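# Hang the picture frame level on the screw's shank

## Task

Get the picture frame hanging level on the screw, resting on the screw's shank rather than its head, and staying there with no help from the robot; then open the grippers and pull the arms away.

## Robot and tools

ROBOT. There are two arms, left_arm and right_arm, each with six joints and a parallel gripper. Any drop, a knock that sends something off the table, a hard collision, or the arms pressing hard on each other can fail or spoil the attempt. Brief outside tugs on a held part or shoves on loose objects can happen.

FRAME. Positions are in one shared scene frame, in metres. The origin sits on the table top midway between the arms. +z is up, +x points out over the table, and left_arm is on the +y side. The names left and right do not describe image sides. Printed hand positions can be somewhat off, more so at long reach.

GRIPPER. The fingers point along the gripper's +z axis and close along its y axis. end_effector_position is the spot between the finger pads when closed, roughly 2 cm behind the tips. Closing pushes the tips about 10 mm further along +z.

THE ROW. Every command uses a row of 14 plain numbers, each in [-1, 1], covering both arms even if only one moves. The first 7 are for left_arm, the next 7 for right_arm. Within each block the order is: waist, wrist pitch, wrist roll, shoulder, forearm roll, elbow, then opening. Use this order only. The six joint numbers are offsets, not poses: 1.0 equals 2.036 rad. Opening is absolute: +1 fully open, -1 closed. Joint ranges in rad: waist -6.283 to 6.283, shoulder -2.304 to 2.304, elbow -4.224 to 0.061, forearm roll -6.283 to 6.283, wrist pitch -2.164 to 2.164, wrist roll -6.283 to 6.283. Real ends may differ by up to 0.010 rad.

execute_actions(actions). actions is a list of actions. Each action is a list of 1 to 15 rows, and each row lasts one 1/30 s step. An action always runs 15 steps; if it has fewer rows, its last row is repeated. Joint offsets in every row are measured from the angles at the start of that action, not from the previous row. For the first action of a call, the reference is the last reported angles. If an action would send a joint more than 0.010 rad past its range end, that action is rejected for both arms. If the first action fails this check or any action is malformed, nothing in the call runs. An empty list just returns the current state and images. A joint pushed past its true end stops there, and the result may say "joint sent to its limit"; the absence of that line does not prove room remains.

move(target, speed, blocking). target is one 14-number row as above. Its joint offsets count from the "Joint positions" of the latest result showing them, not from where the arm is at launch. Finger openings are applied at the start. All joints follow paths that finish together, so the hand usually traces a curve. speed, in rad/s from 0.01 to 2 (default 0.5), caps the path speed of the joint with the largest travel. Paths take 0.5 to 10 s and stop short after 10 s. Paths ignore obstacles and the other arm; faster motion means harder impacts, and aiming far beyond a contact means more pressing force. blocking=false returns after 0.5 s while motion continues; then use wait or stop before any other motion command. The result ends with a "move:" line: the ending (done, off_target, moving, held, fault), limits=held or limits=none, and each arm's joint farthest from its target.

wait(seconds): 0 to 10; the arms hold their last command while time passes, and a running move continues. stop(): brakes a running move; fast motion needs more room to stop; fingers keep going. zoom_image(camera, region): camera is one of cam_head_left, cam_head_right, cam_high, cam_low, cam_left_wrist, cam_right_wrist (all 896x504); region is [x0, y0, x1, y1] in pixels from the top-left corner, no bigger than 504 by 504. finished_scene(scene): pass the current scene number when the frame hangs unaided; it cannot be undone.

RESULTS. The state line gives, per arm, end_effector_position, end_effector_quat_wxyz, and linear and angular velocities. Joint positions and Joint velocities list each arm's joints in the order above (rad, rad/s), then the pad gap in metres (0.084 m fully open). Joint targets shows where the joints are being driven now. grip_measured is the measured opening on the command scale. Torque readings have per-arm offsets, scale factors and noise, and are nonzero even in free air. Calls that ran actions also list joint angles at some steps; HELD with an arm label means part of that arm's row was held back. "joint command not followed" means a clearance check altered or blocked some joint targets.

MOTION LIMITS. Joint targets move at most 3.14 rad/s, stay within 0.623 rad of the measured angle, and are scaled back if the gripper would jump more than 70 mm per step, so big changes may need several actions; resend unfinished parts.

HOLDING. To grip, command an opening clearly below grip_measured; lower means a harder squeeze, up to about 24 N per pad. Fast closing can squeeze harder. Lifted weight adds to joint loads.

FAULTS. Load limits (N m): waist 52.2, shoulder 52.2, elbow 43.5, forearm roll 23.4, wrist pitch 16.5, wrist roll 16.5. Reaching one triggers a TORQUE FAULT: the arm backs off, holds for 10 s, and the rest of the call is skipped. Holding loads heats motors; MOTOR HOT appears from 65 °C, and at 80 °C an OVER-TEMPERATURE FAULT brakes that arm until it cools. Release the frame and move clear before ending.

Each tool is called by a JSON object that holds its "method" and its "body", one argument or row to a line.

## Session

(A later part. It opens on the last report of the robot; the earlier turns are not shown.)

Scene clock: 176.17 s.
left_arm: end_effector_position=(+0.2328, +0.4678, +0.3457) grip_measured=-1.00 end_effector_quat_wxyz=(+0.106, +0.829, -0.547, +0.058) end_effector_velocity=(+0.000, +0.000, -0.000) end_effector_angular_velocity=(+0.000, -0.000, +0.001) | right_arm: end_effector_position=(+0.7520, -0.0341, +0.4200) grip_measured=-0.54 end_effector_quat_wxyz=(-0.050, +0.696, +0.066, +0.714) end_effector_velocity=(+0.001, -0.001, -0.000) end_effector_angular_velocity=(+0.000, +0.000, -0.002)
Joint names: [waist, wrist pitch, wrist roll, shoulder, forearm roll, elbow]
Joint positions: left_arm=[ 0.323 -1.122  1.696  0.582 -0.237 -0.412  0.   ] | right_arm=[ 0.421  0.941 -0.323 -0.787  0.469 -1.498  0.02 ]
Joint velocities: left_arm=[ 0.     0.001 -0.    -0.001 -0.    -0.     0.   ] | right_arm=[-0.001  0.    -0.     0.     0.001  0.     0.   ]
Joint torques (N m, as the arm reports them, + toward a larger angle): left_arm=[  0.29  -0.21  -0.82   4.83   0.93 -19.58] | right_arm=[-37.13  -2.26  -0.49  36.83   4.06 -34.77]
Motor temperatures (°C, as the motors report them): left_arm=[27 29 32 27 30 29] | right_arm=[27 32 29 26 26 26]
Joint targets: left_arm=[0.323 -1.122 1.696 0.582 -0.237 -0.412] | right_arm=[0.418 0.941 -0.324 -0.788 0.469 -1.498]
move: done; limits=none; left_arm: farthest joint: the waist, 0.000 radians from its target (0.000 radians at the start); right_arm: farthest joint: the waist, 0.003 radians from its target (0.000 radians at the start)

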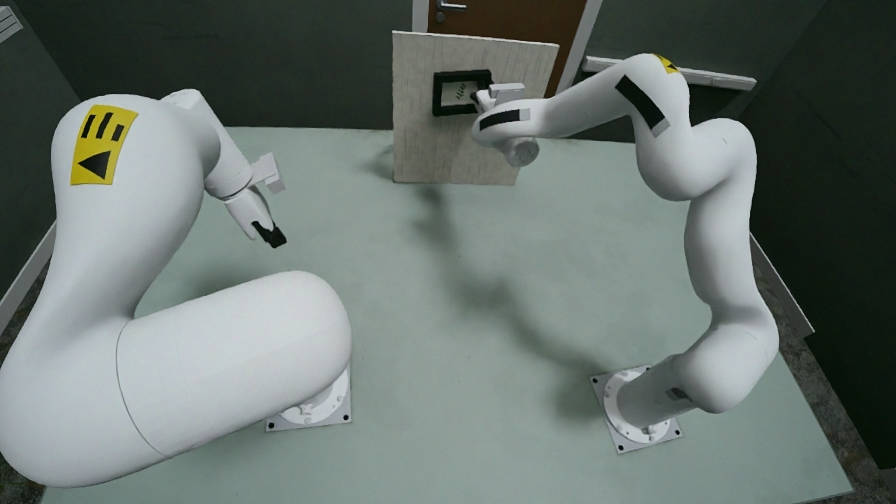

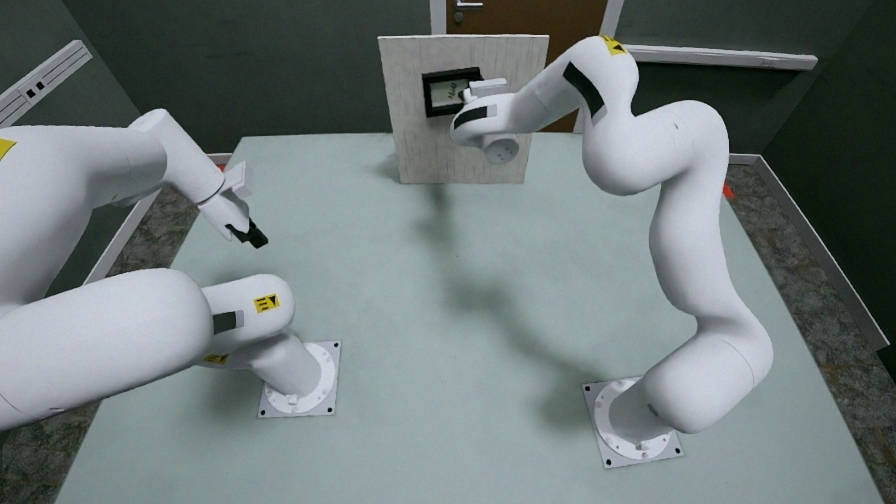

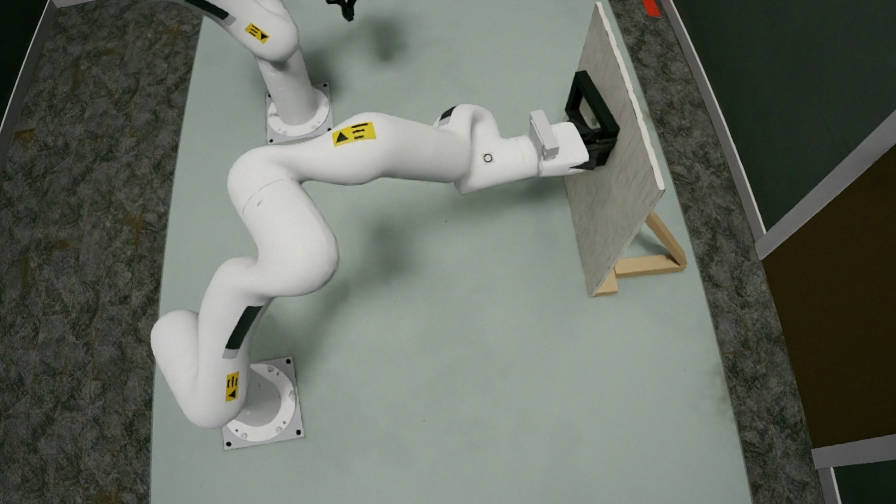

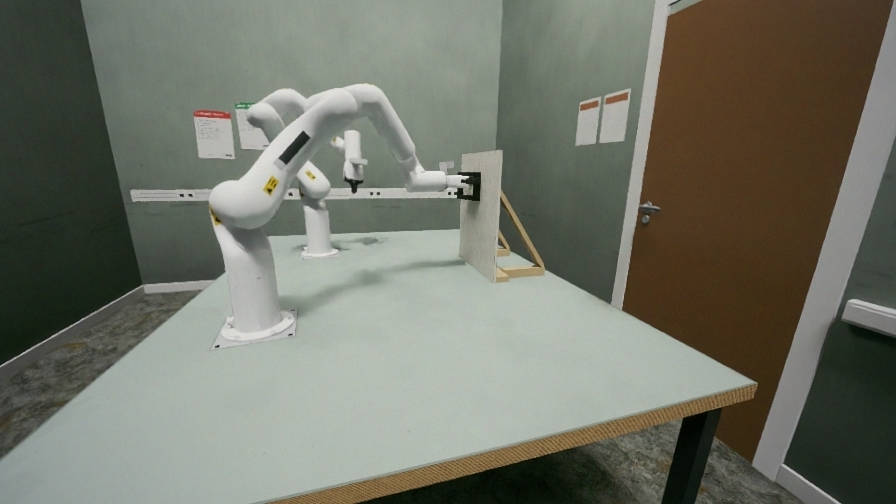

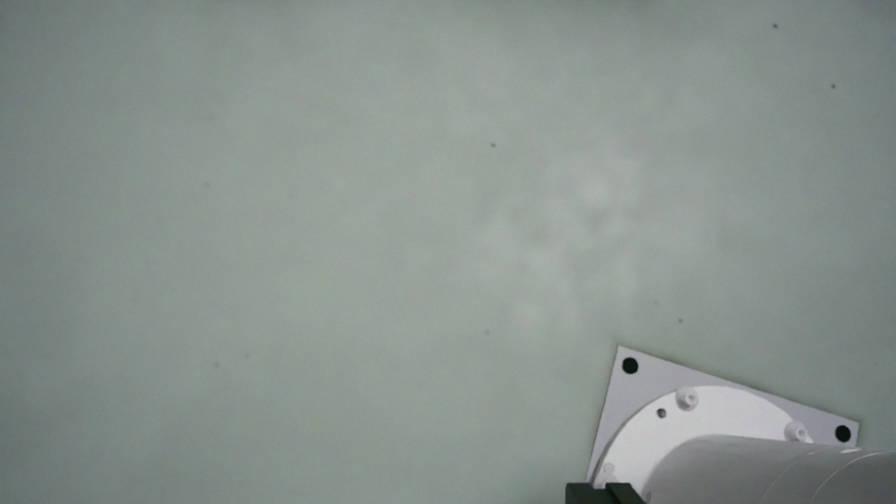

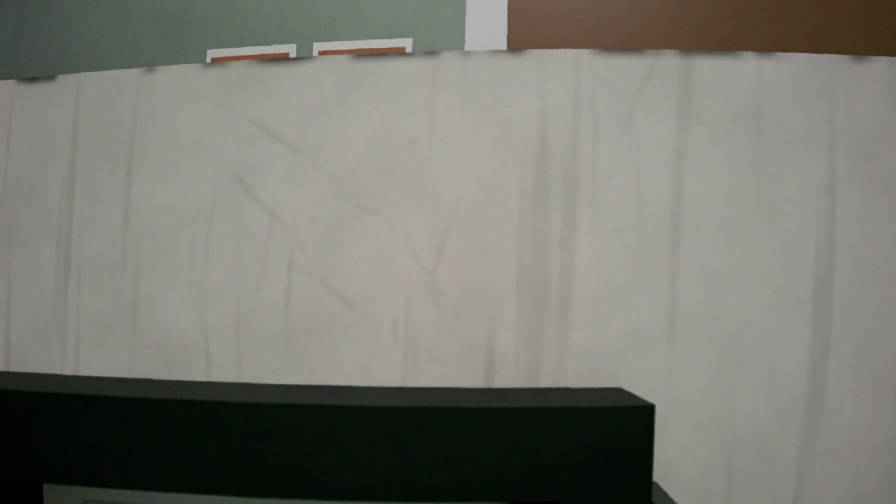

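Contact and screw hidden. Release.

{"method": "move", "body": {
  "target": [0,0,0,0,0,0,-1, 0,0,0,0,0,0,1]
}}

{"method": "move", "body": {
  "target": [0,0,0,0,0,0,-1, 0,0,0,0.07,0,0.1,1],
  "speed": 0.1
}}

Scene clock: 177.00 s.
left_arm: end_effector_position=(+0.2328, +0.4678, +0.3457) grip_measured=-1.00 end_effector_quat_wxyz=(+0.106, +0.829, -0.547, +0.058) end_effector_velocity=(+0.000, +0.000, +0.000) end_effector_angular_velocity=(-0.000, -0.000, +0.000) | right_arm: end_effector_position=(+0.7521, -0.0342, +0.4200) grip_measured=+1.00 end_effector_quat_wxyz=(-0.050, +0.696, +0.066, +0.714) end_effector_velocity=(-0.001, +0.001, -0.000) end_effector_angular_velocity=(-0.001, -0.000, +0.001)
Joint names: [waist, wrist pitch, wrist roll, shoulder, forearm roll, elbow]
Joint positions: left_arm=[ 0.323 -1.122  1.696  0.582 -0.237 -0.412  0.   ] | right_arm=[ 0.421  0.941 -0.323 -0.787  0.469 -1.498  0.084]
Joint velocities: left_arm=[ 0. -0.  0. -0. -0. -0.  0.] | right_arm=[ 0.001  0.001 -0.     0.    -0.001  0.001  0.   ]
Joint torques (N m, as the arm reports them, + toward a larger angle): left_arm=[  0.47  -0.17  -0.77   5.29   0.97 -19.71] | right_arm=[ -5.9    1.61   0.23  66.26   0.76 -25.13]
Motor temperatures (°C, as the motors report them): left_arm=[27 29 32 27 30 29] | right_arm=[27 32 29 26 26 26]
Joint targets: left_arm=[0.323 -1.122 1.696 0.582 -0.237 -0.412] | right_arm=[0.421 0.941 -0.323 -0.787 0.469 -1.498]
move: done; limits=none; left_arm: farthest joint: the waist, 0.000 radians from its target (0.000 radians at the start); right_arm: farthest joint: the waist, 0.000 radians from its target (0.000 radians at the start)

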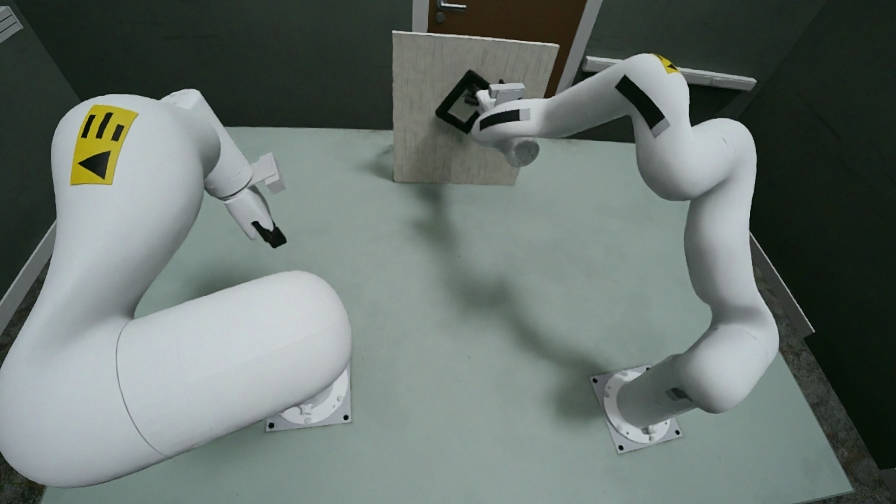

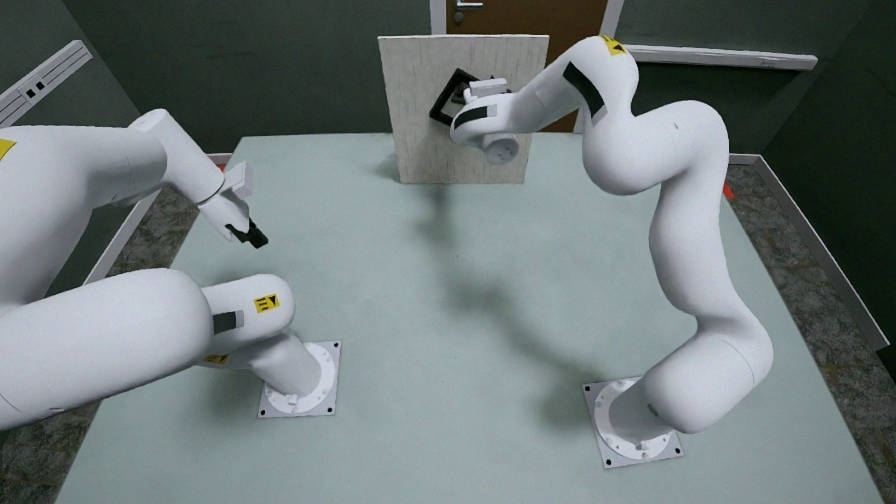

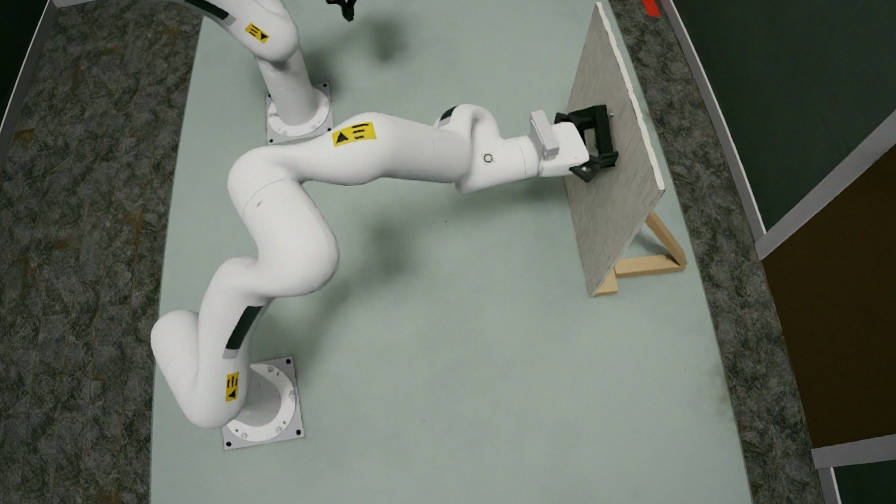

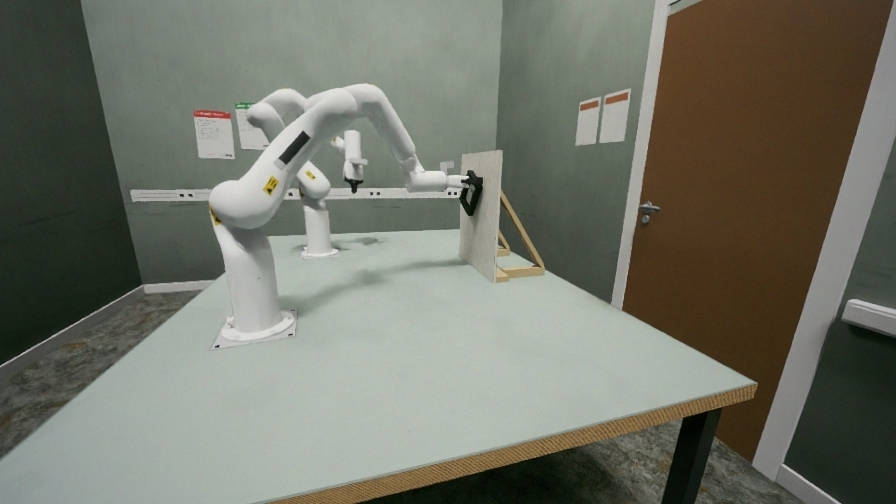

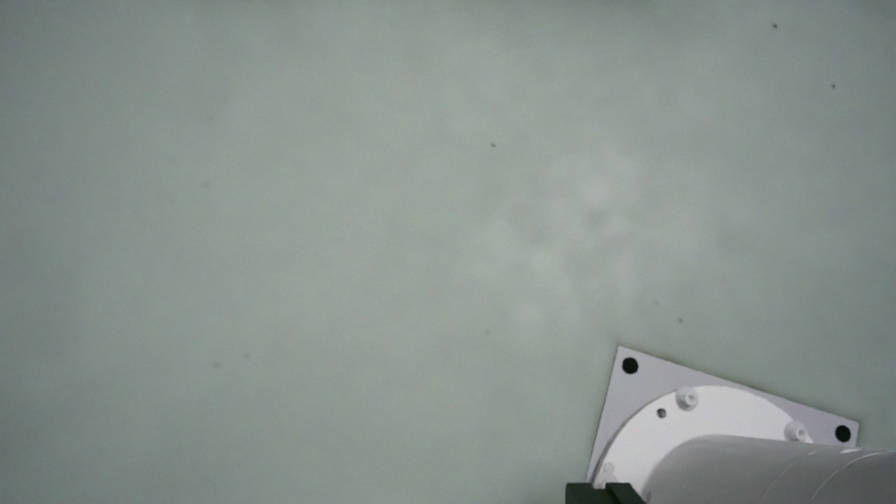

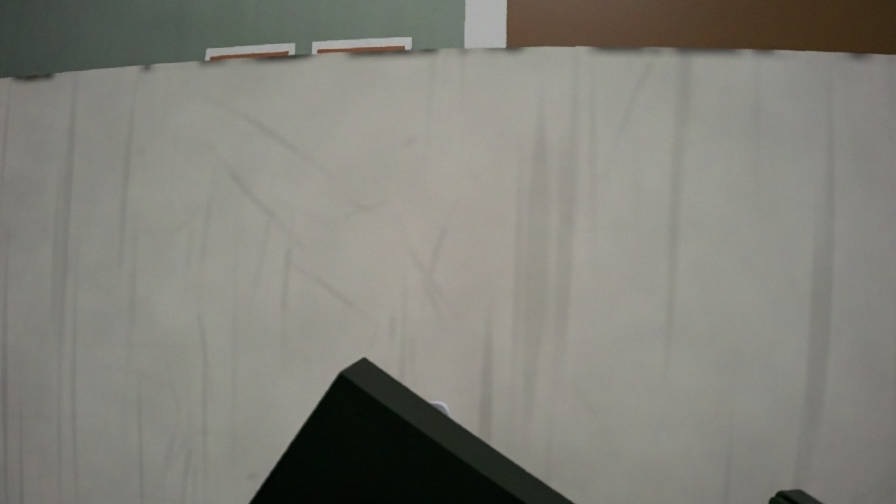

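Scene clock: 179.33 s.
left_arm: end_effector_position=(+0.2328, +0.4678, +0.3457) grip_measured=-1.00 end_effector_quat_wxyz=(+0.106, +0.829, -0.547, +0.058) end_effector_velocity=(+0.000, -0.000, +0.000) end_effector_angular_velocity=(-0.001, -0.001, +0.001) | right_arm: end_effector_position=(+0.7037, -0.0632, +0.4190) grip_measured=+1.00 end_effector_quat_wxyz=(-0.041, +0.715, +0.076, +0.694) end_effector_velocity=(+0.000, -0.000, +0.001) end_effector_angular_velocity=(+0.000, -0.001, -0.000)
Joint names: [waist, wrist pitch, wrist roll, shoulder, forearm roll, elbow]
Joint positions: left_arm=[ 0.323 -1.122  1.696  0.582 -0.237 -0.412  0.   ] | right_arm=[ 0.421  0.941 -0.323 -0.645  0.469 -1.294  0.084]
Joint velocities: left_arm=[ 0.     0.001  0.    -0.001 -0.001 -0.     0.   ] | right_arm=[-0.    -0.001 -0.     0.    -0.    -0.001  0.   ]
Joint torques (N m, as the arm reports them, + toward a larger angle): left_arm=[  0.38  -0.2   -0.83   6.11   0.95 -19.92] | right_arm=[ -6.02   1.64   0.24  60.31   0.91 -24.61]
Motor temperatures (°C, as the motors report them): left_arm=[27 29 32 27 30 29] | right_arm=[27 32 29 26 26 26]
Joint targets: left_arm=[0.323 -1.122 1.696 0.582 -0.237 -0.412] | right_arm=[0.421 0.941 -0.323 -0.645 0.469 -1.294]
move: done; limits=none; left_arm: farthest joint: the waist, 0.000 radians from its target (0.000 radians at the start); right_arm: farthest joint: the waist, 0.000 radians from its target (0.000 radians at the start)

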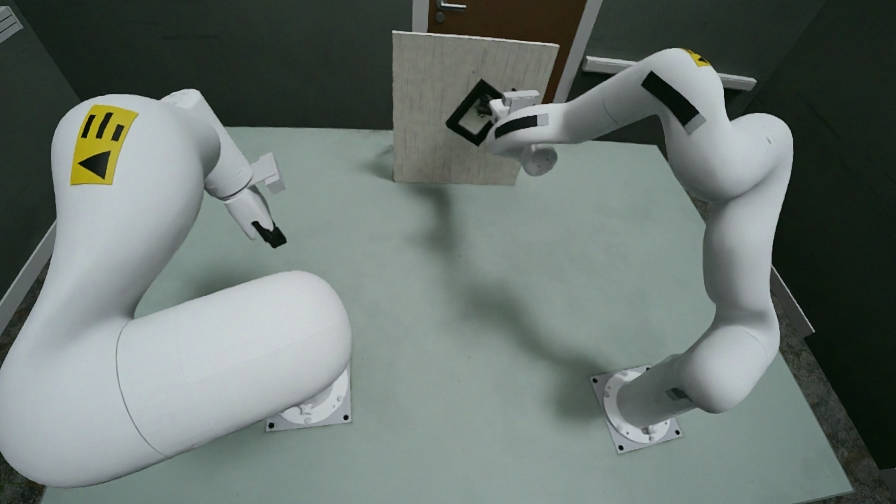

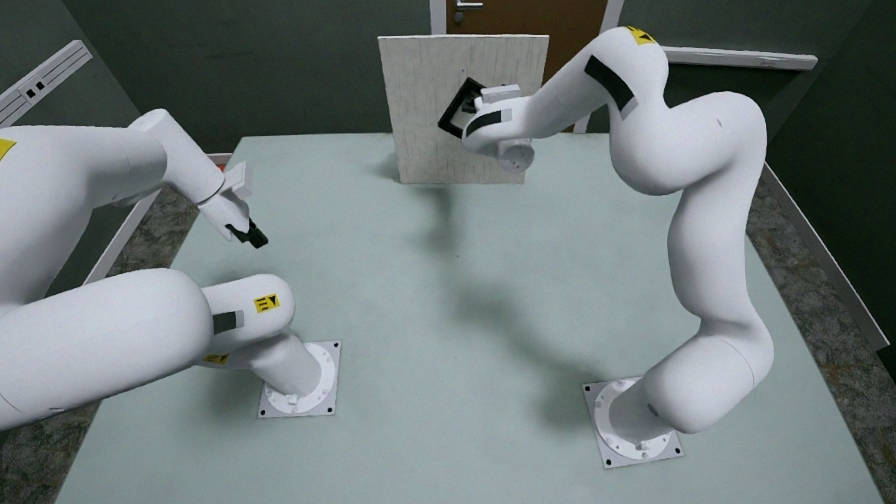

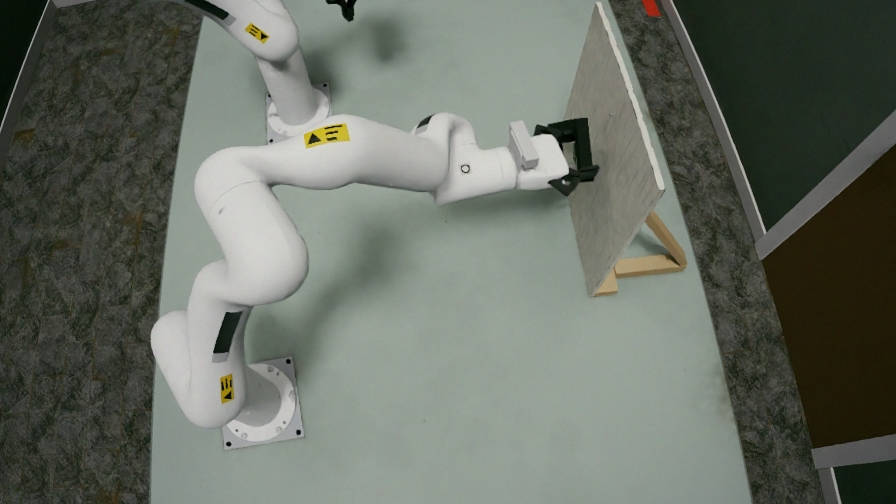

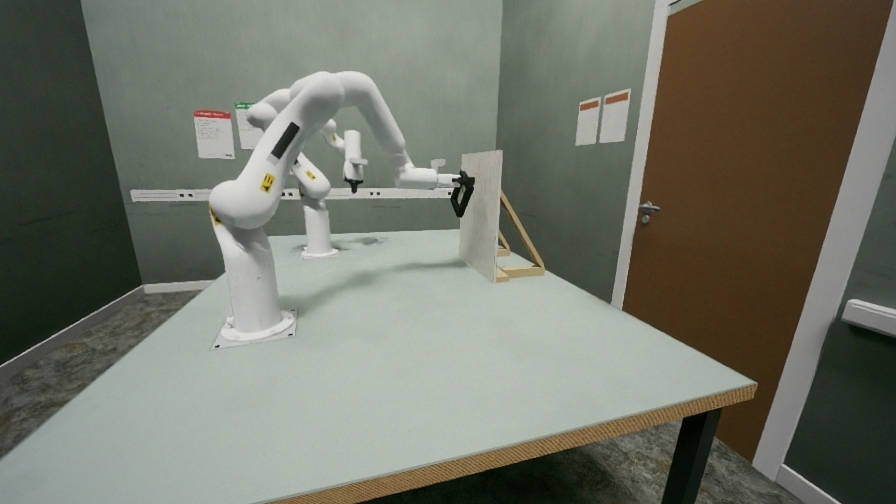

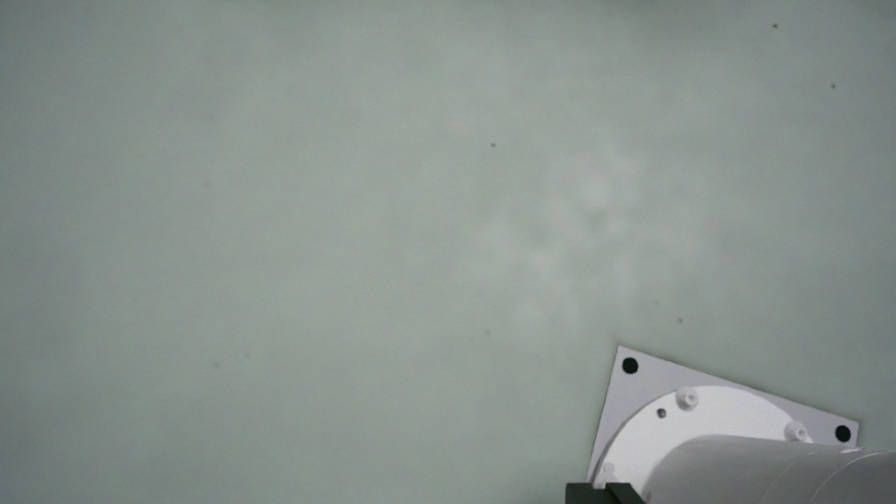

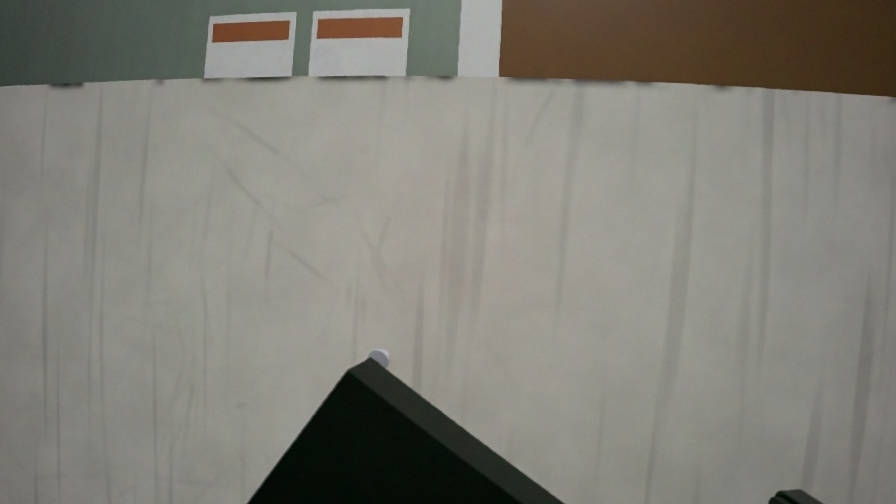

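Failed again: the frame is hanging tilted from the gripper finger.

{"method": "zoom_image", "body": {
  "camera": "cam_head_left",
  "region": [380, 20, 600, 190]
}}

Region (380, 20, 600, 190) of cam_head_left's 896x504 image, scaled by 2.291, with more detail than that image has; it fills the top 389 rows of this view, and the rest is white.

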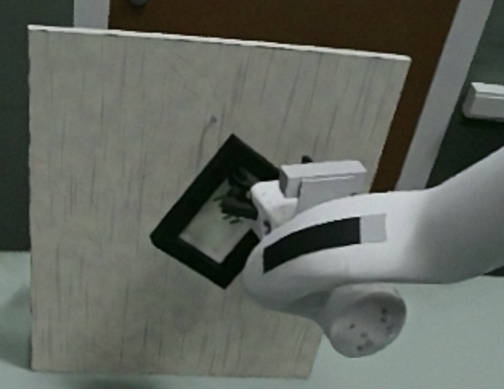

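{"method": "move", "body": {
  "target": [0,0,0,0,0,0,-1, 0,0,0.15,0,0,0,1],
  "speed": 0.15
}}

{"method": "zoom_image", "body": {
  "camera": "cam_head_left",
  "region": [380, 20, 600, 190]
}}

Scene clock: 182.17 s.
left_arm: end_effector_position=(+0.2328, +0.4678, +0.3457) grip_measured=-1.00 end_effector_quat_wxyz=(+0.106, +0.829, -0.547, +0.058) end_effector_velocity=(-0.000, -0.000, -0.000) end_effector_angular_velocity=(-0.000, +0.000, -0.000) | right_arm: end_effector_position=(+0.7037, -0.0632, +0.4190) grip_measured=+1.00 end_effector_quat_wxyz=(-0.146, +0.718, -0.034, +0.680) end_effector_velocity=(+0.000, -0.001, +0.000) end_effector_angular_velocity=(-0.001, -0.001, -0.003)
Joint names: [waist, wrist pitch, wrist roll, shoulder, forearm roll, elbow]
Joint positions: left_arm=[ 0.323 -1.122  1.696  0.582 -0.237 -0.412  0.   ] | right_arm=[ 0.421  0.941 -0.018 -0.645  0.469 -1.294  0.084]
Joint velocities: left_arm=[-0.  0.  0. -0. -0.  0.  0.] | right_arm=[-0.001  0.002 -0.001  0.001  0.001  0.002  0.   ]
Joint torques (N m, as the arm reports them, + toward a larger angle): left_arm=[  0.54  -0.19  -0.83   4.98   1.06 -19.64] | right_arm=[ -6.64   1.67   0.19  60.15   1.02 -24.87]
Motor temperatures (°C, as the motors report them): left_arm=[27 29 32 27 30 29] | right_arm=[27 32 29 26 26 26]
Joint targets: left_arm=[0.323 -1.122 1.696 0.582 -0.237 -0.412] | right_arm=[0.421 0.941 -0.018 -0.645 0.469 -1.294]
move: done; limits=none; left_arm: farthest joint: the waist, 0.000 radians from its target (0.000 radians at the start); right_arm: farthest joint: the wrist roll, 0.001 radians from its target (0.306 radians at the start)

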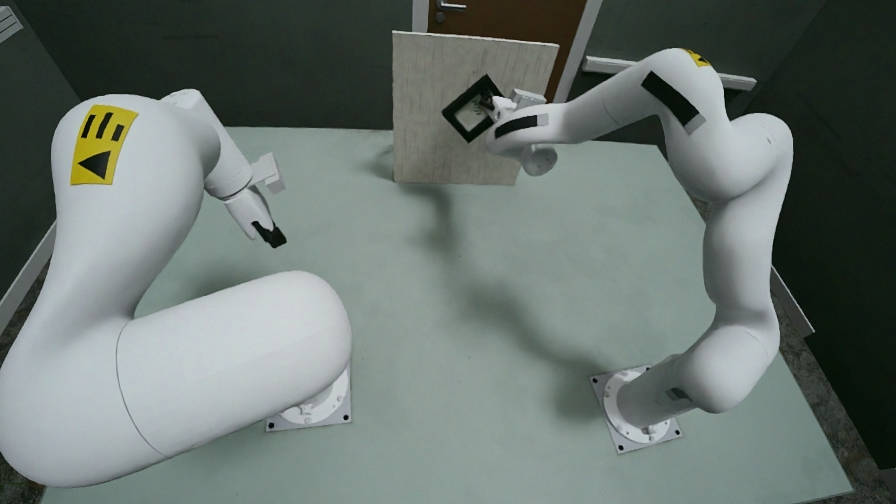

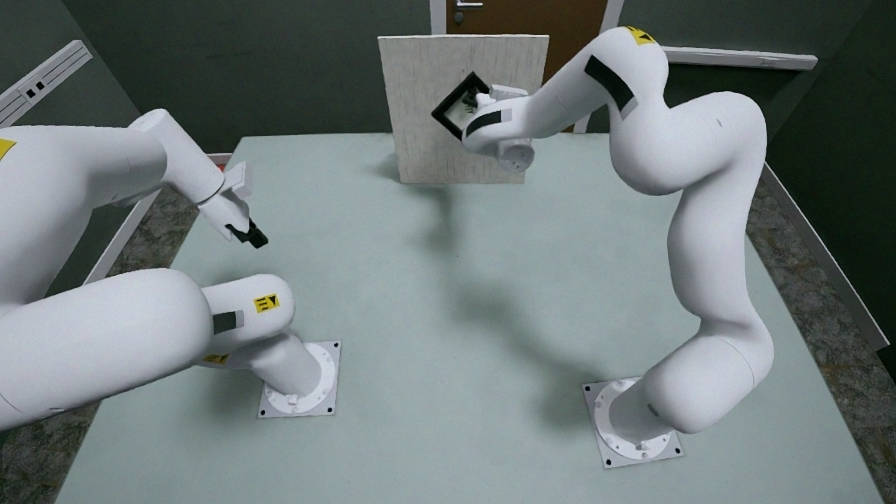

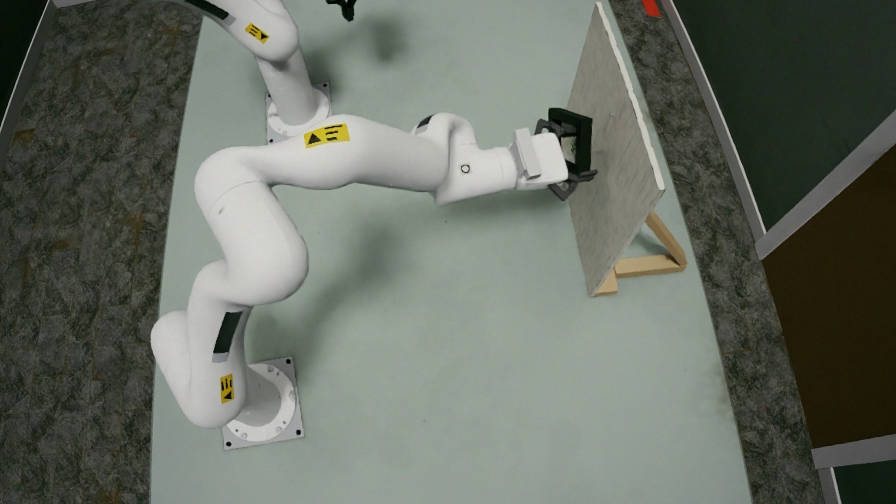

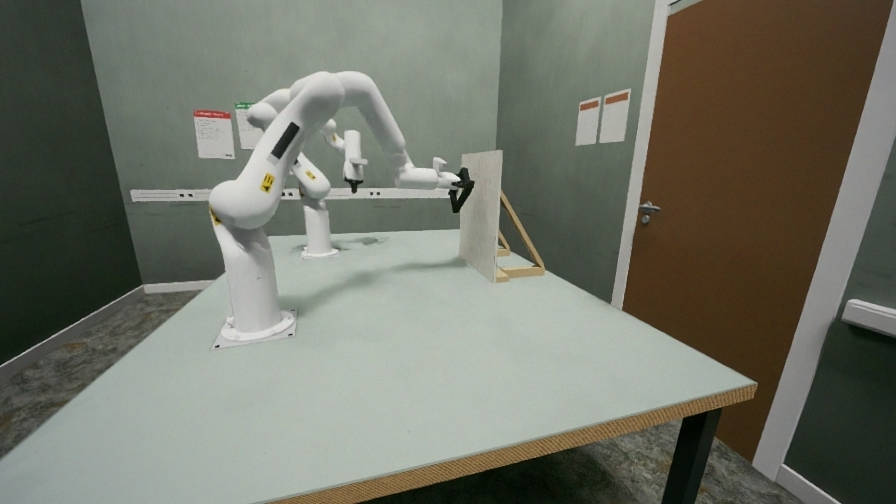

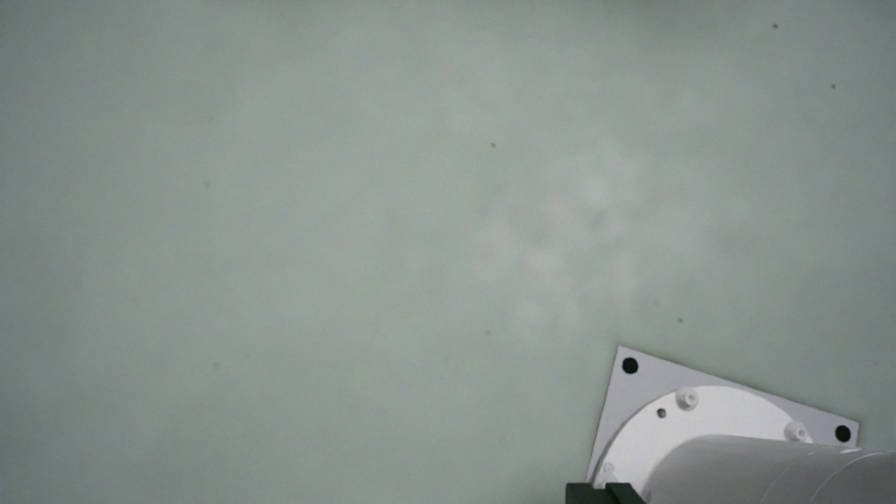

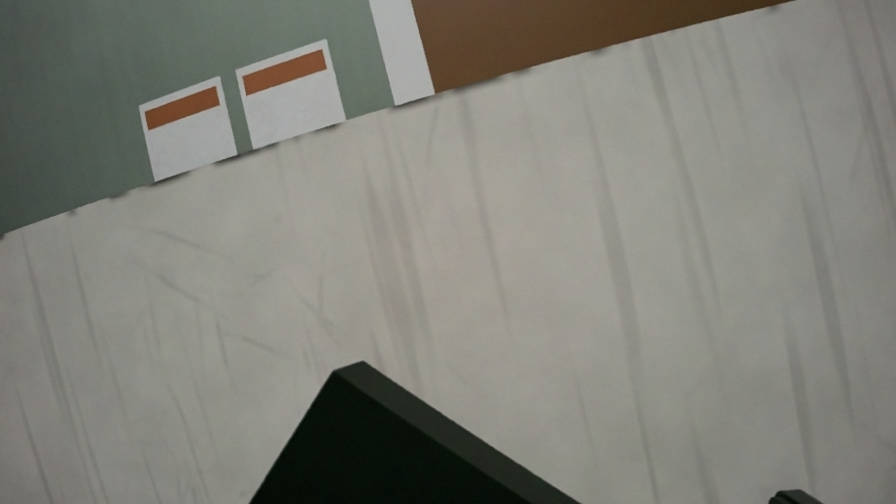

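Region (380, 20, 600, 190) of cam_head_left's 896x504 image, scaled by 2.291, with more detail than that image has; it fills the top 389 rows of this view, and the rest is white.

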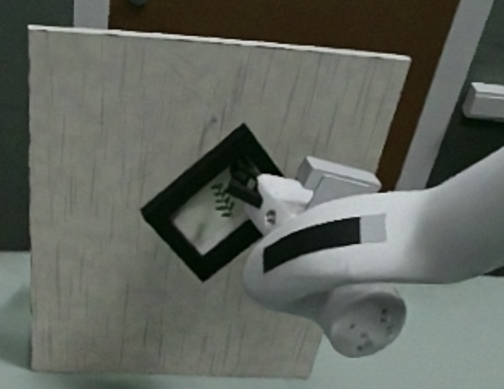

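{"method": "move", "body": {
  "target": [0,0,0,0,0,0,-1, 0,0,0.33,0,0,0,1],
  "speed": 0.15
}}

{"method": "zoom_image", "body": {
  "camera": "cam_head_left",
  "region": [380, 20, 600, 190]
}}

Scene clock: 187.23 s.
left_arm: end_effector_position=(+0.2328, +0.4678, +0.3457) grip_measured=-1.00 end_effector_quat_wxyz=(+0.106, +0.829, -0.547, +0.058) end_effector_velocity=(+0.000, +0.000, -0.000) end_effector_angular_velocity=(+0.000, -0.000, -0.002) | right_arm: end_effector_position=(+0.7037, -0.0632, +0.4190) grip_measured=+1.00 end_effector_quat_wxyz=(-0.362, +0.667, -0.268, +0.594) end_effector_velocity=(+0.000, -0.000, +0.000) end_effector_angular_velocity=(+0.001, -0.001, -0.001)
Joint names: [waist, wrist pitch, wrist roll, shoulder, forearm roll, elbow]
Joint positions: left_arm=[ 0.323 -1.122  1.696  0.582 -0.237 -0.412  0.   ] | right_arm=[ 0.421  0.941  0.654 -0.645  0.469 -1.294  0.084]
Joint velocities: left_arm=[-0.     0.001  0.001 -0.001  0.    -0.     0.   ] | right_arm=[-0.     0.001 -0.    -0.001  0.001 -0.001  0.   ]
Joint torques (N m, as the arm reports them, + toward a larger angle): left_arm=[  0.05  -0.17  -0.74   6.46   1.24 -19.9 ] | right_arm=[ -6.78   1.76   0.2   60.45   0.78 -24.72]
Motor temperatures (°C, as the motors report them): left_arm=[27 29 32 27 30 29] | right_arm=[27 32 29 26 26 27]
Joint targets: left_arm=[0.323 -1.122 1.696 0.582 -0.237 -0.412] | right_arm=[0.421 0.941 0.654 -0.645 0.469 -1.294]
move: done; limits=none; left_arm: farthest joint: the waist, 0.000 radians from its target (0.000 radians at the start); right_arm: farthest joint: the waist, 0.000 radians from its target (0.000 radians at the start)

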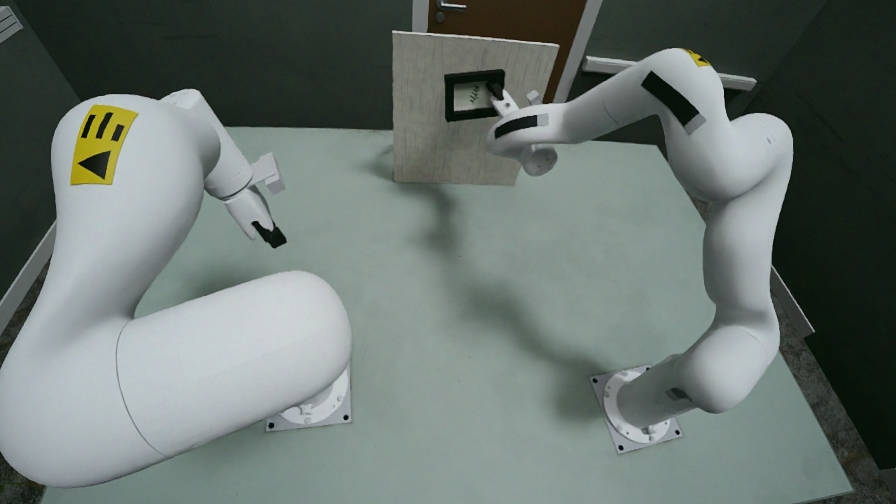

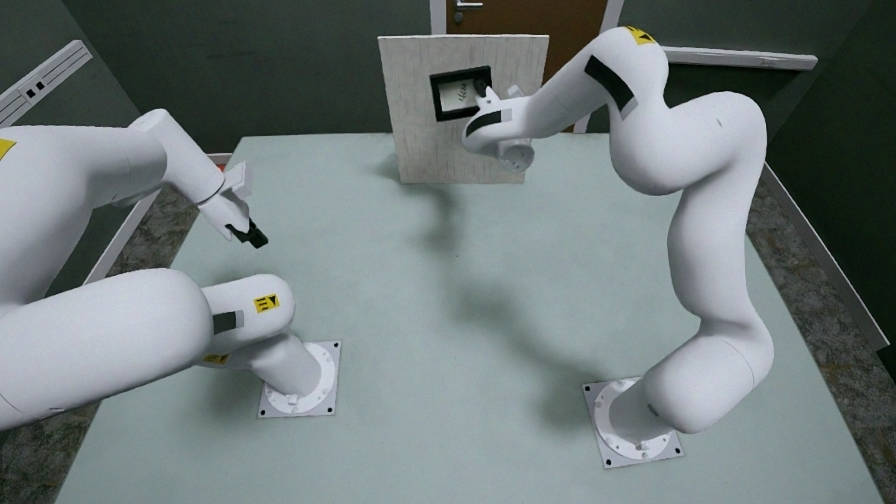

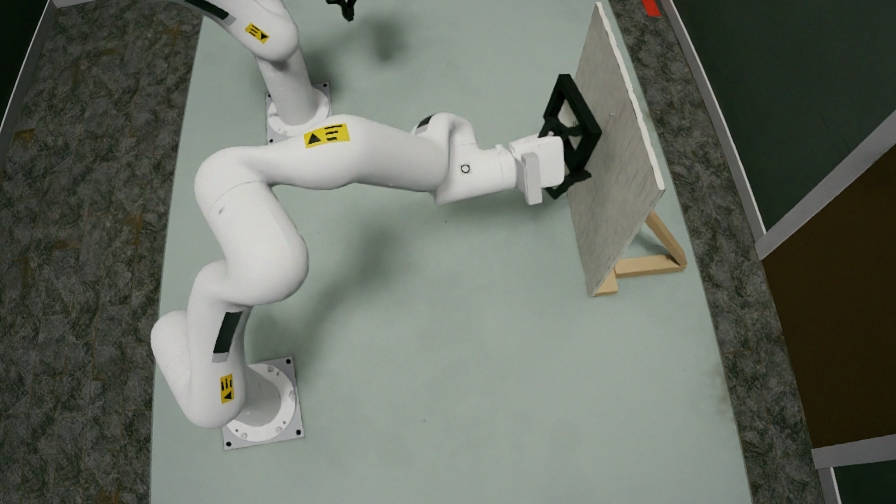

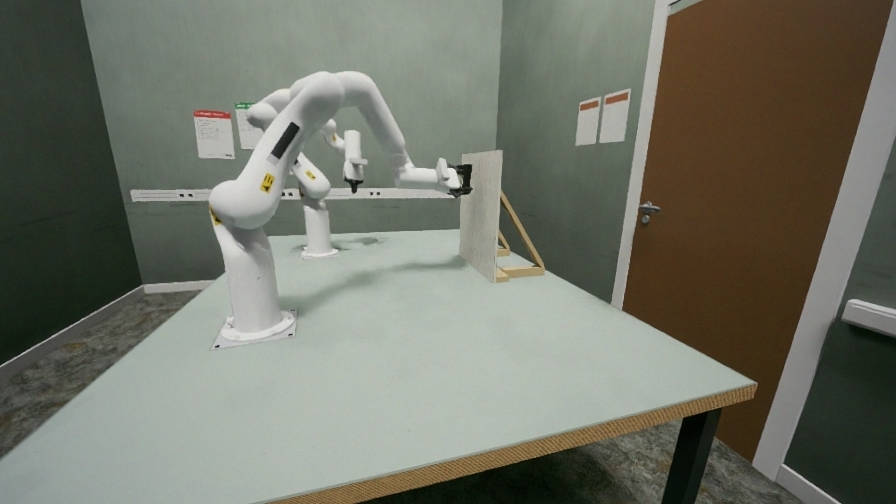

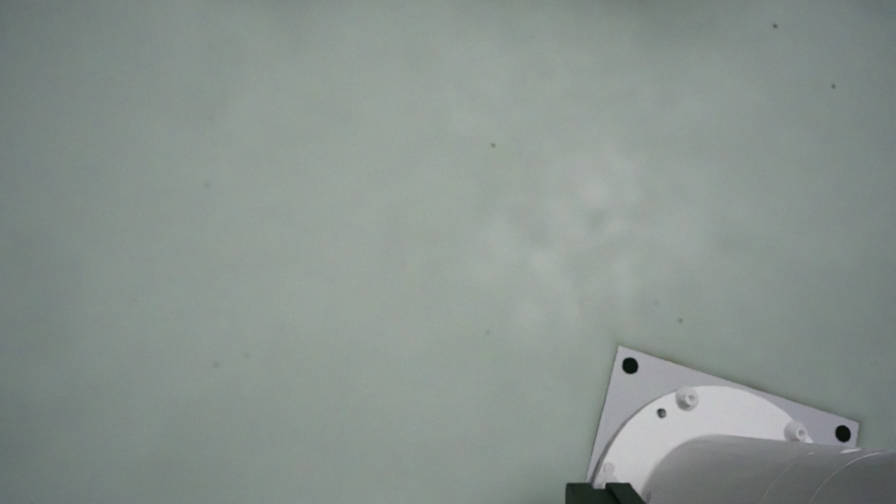

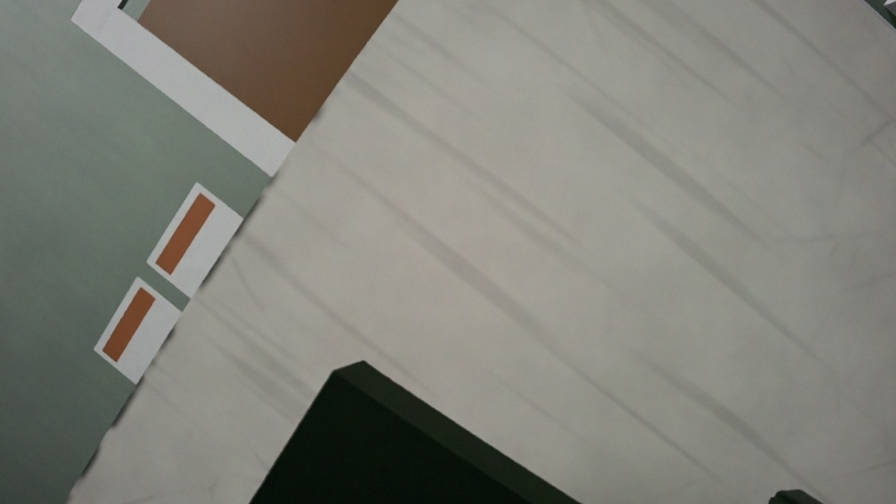

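Region (380, 20, 600, 190) of cam_head_left's 896x504 image, scaled by 2.291, with more detail than that image has; it fills the top 389 rows of this view, and the rest is white.

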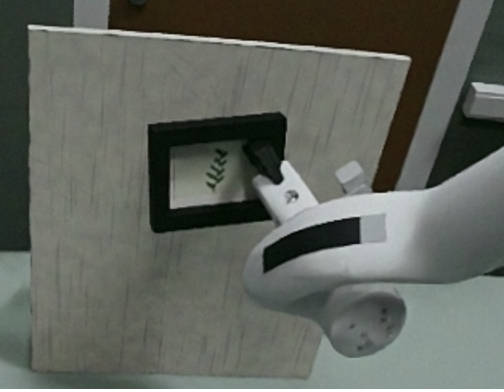

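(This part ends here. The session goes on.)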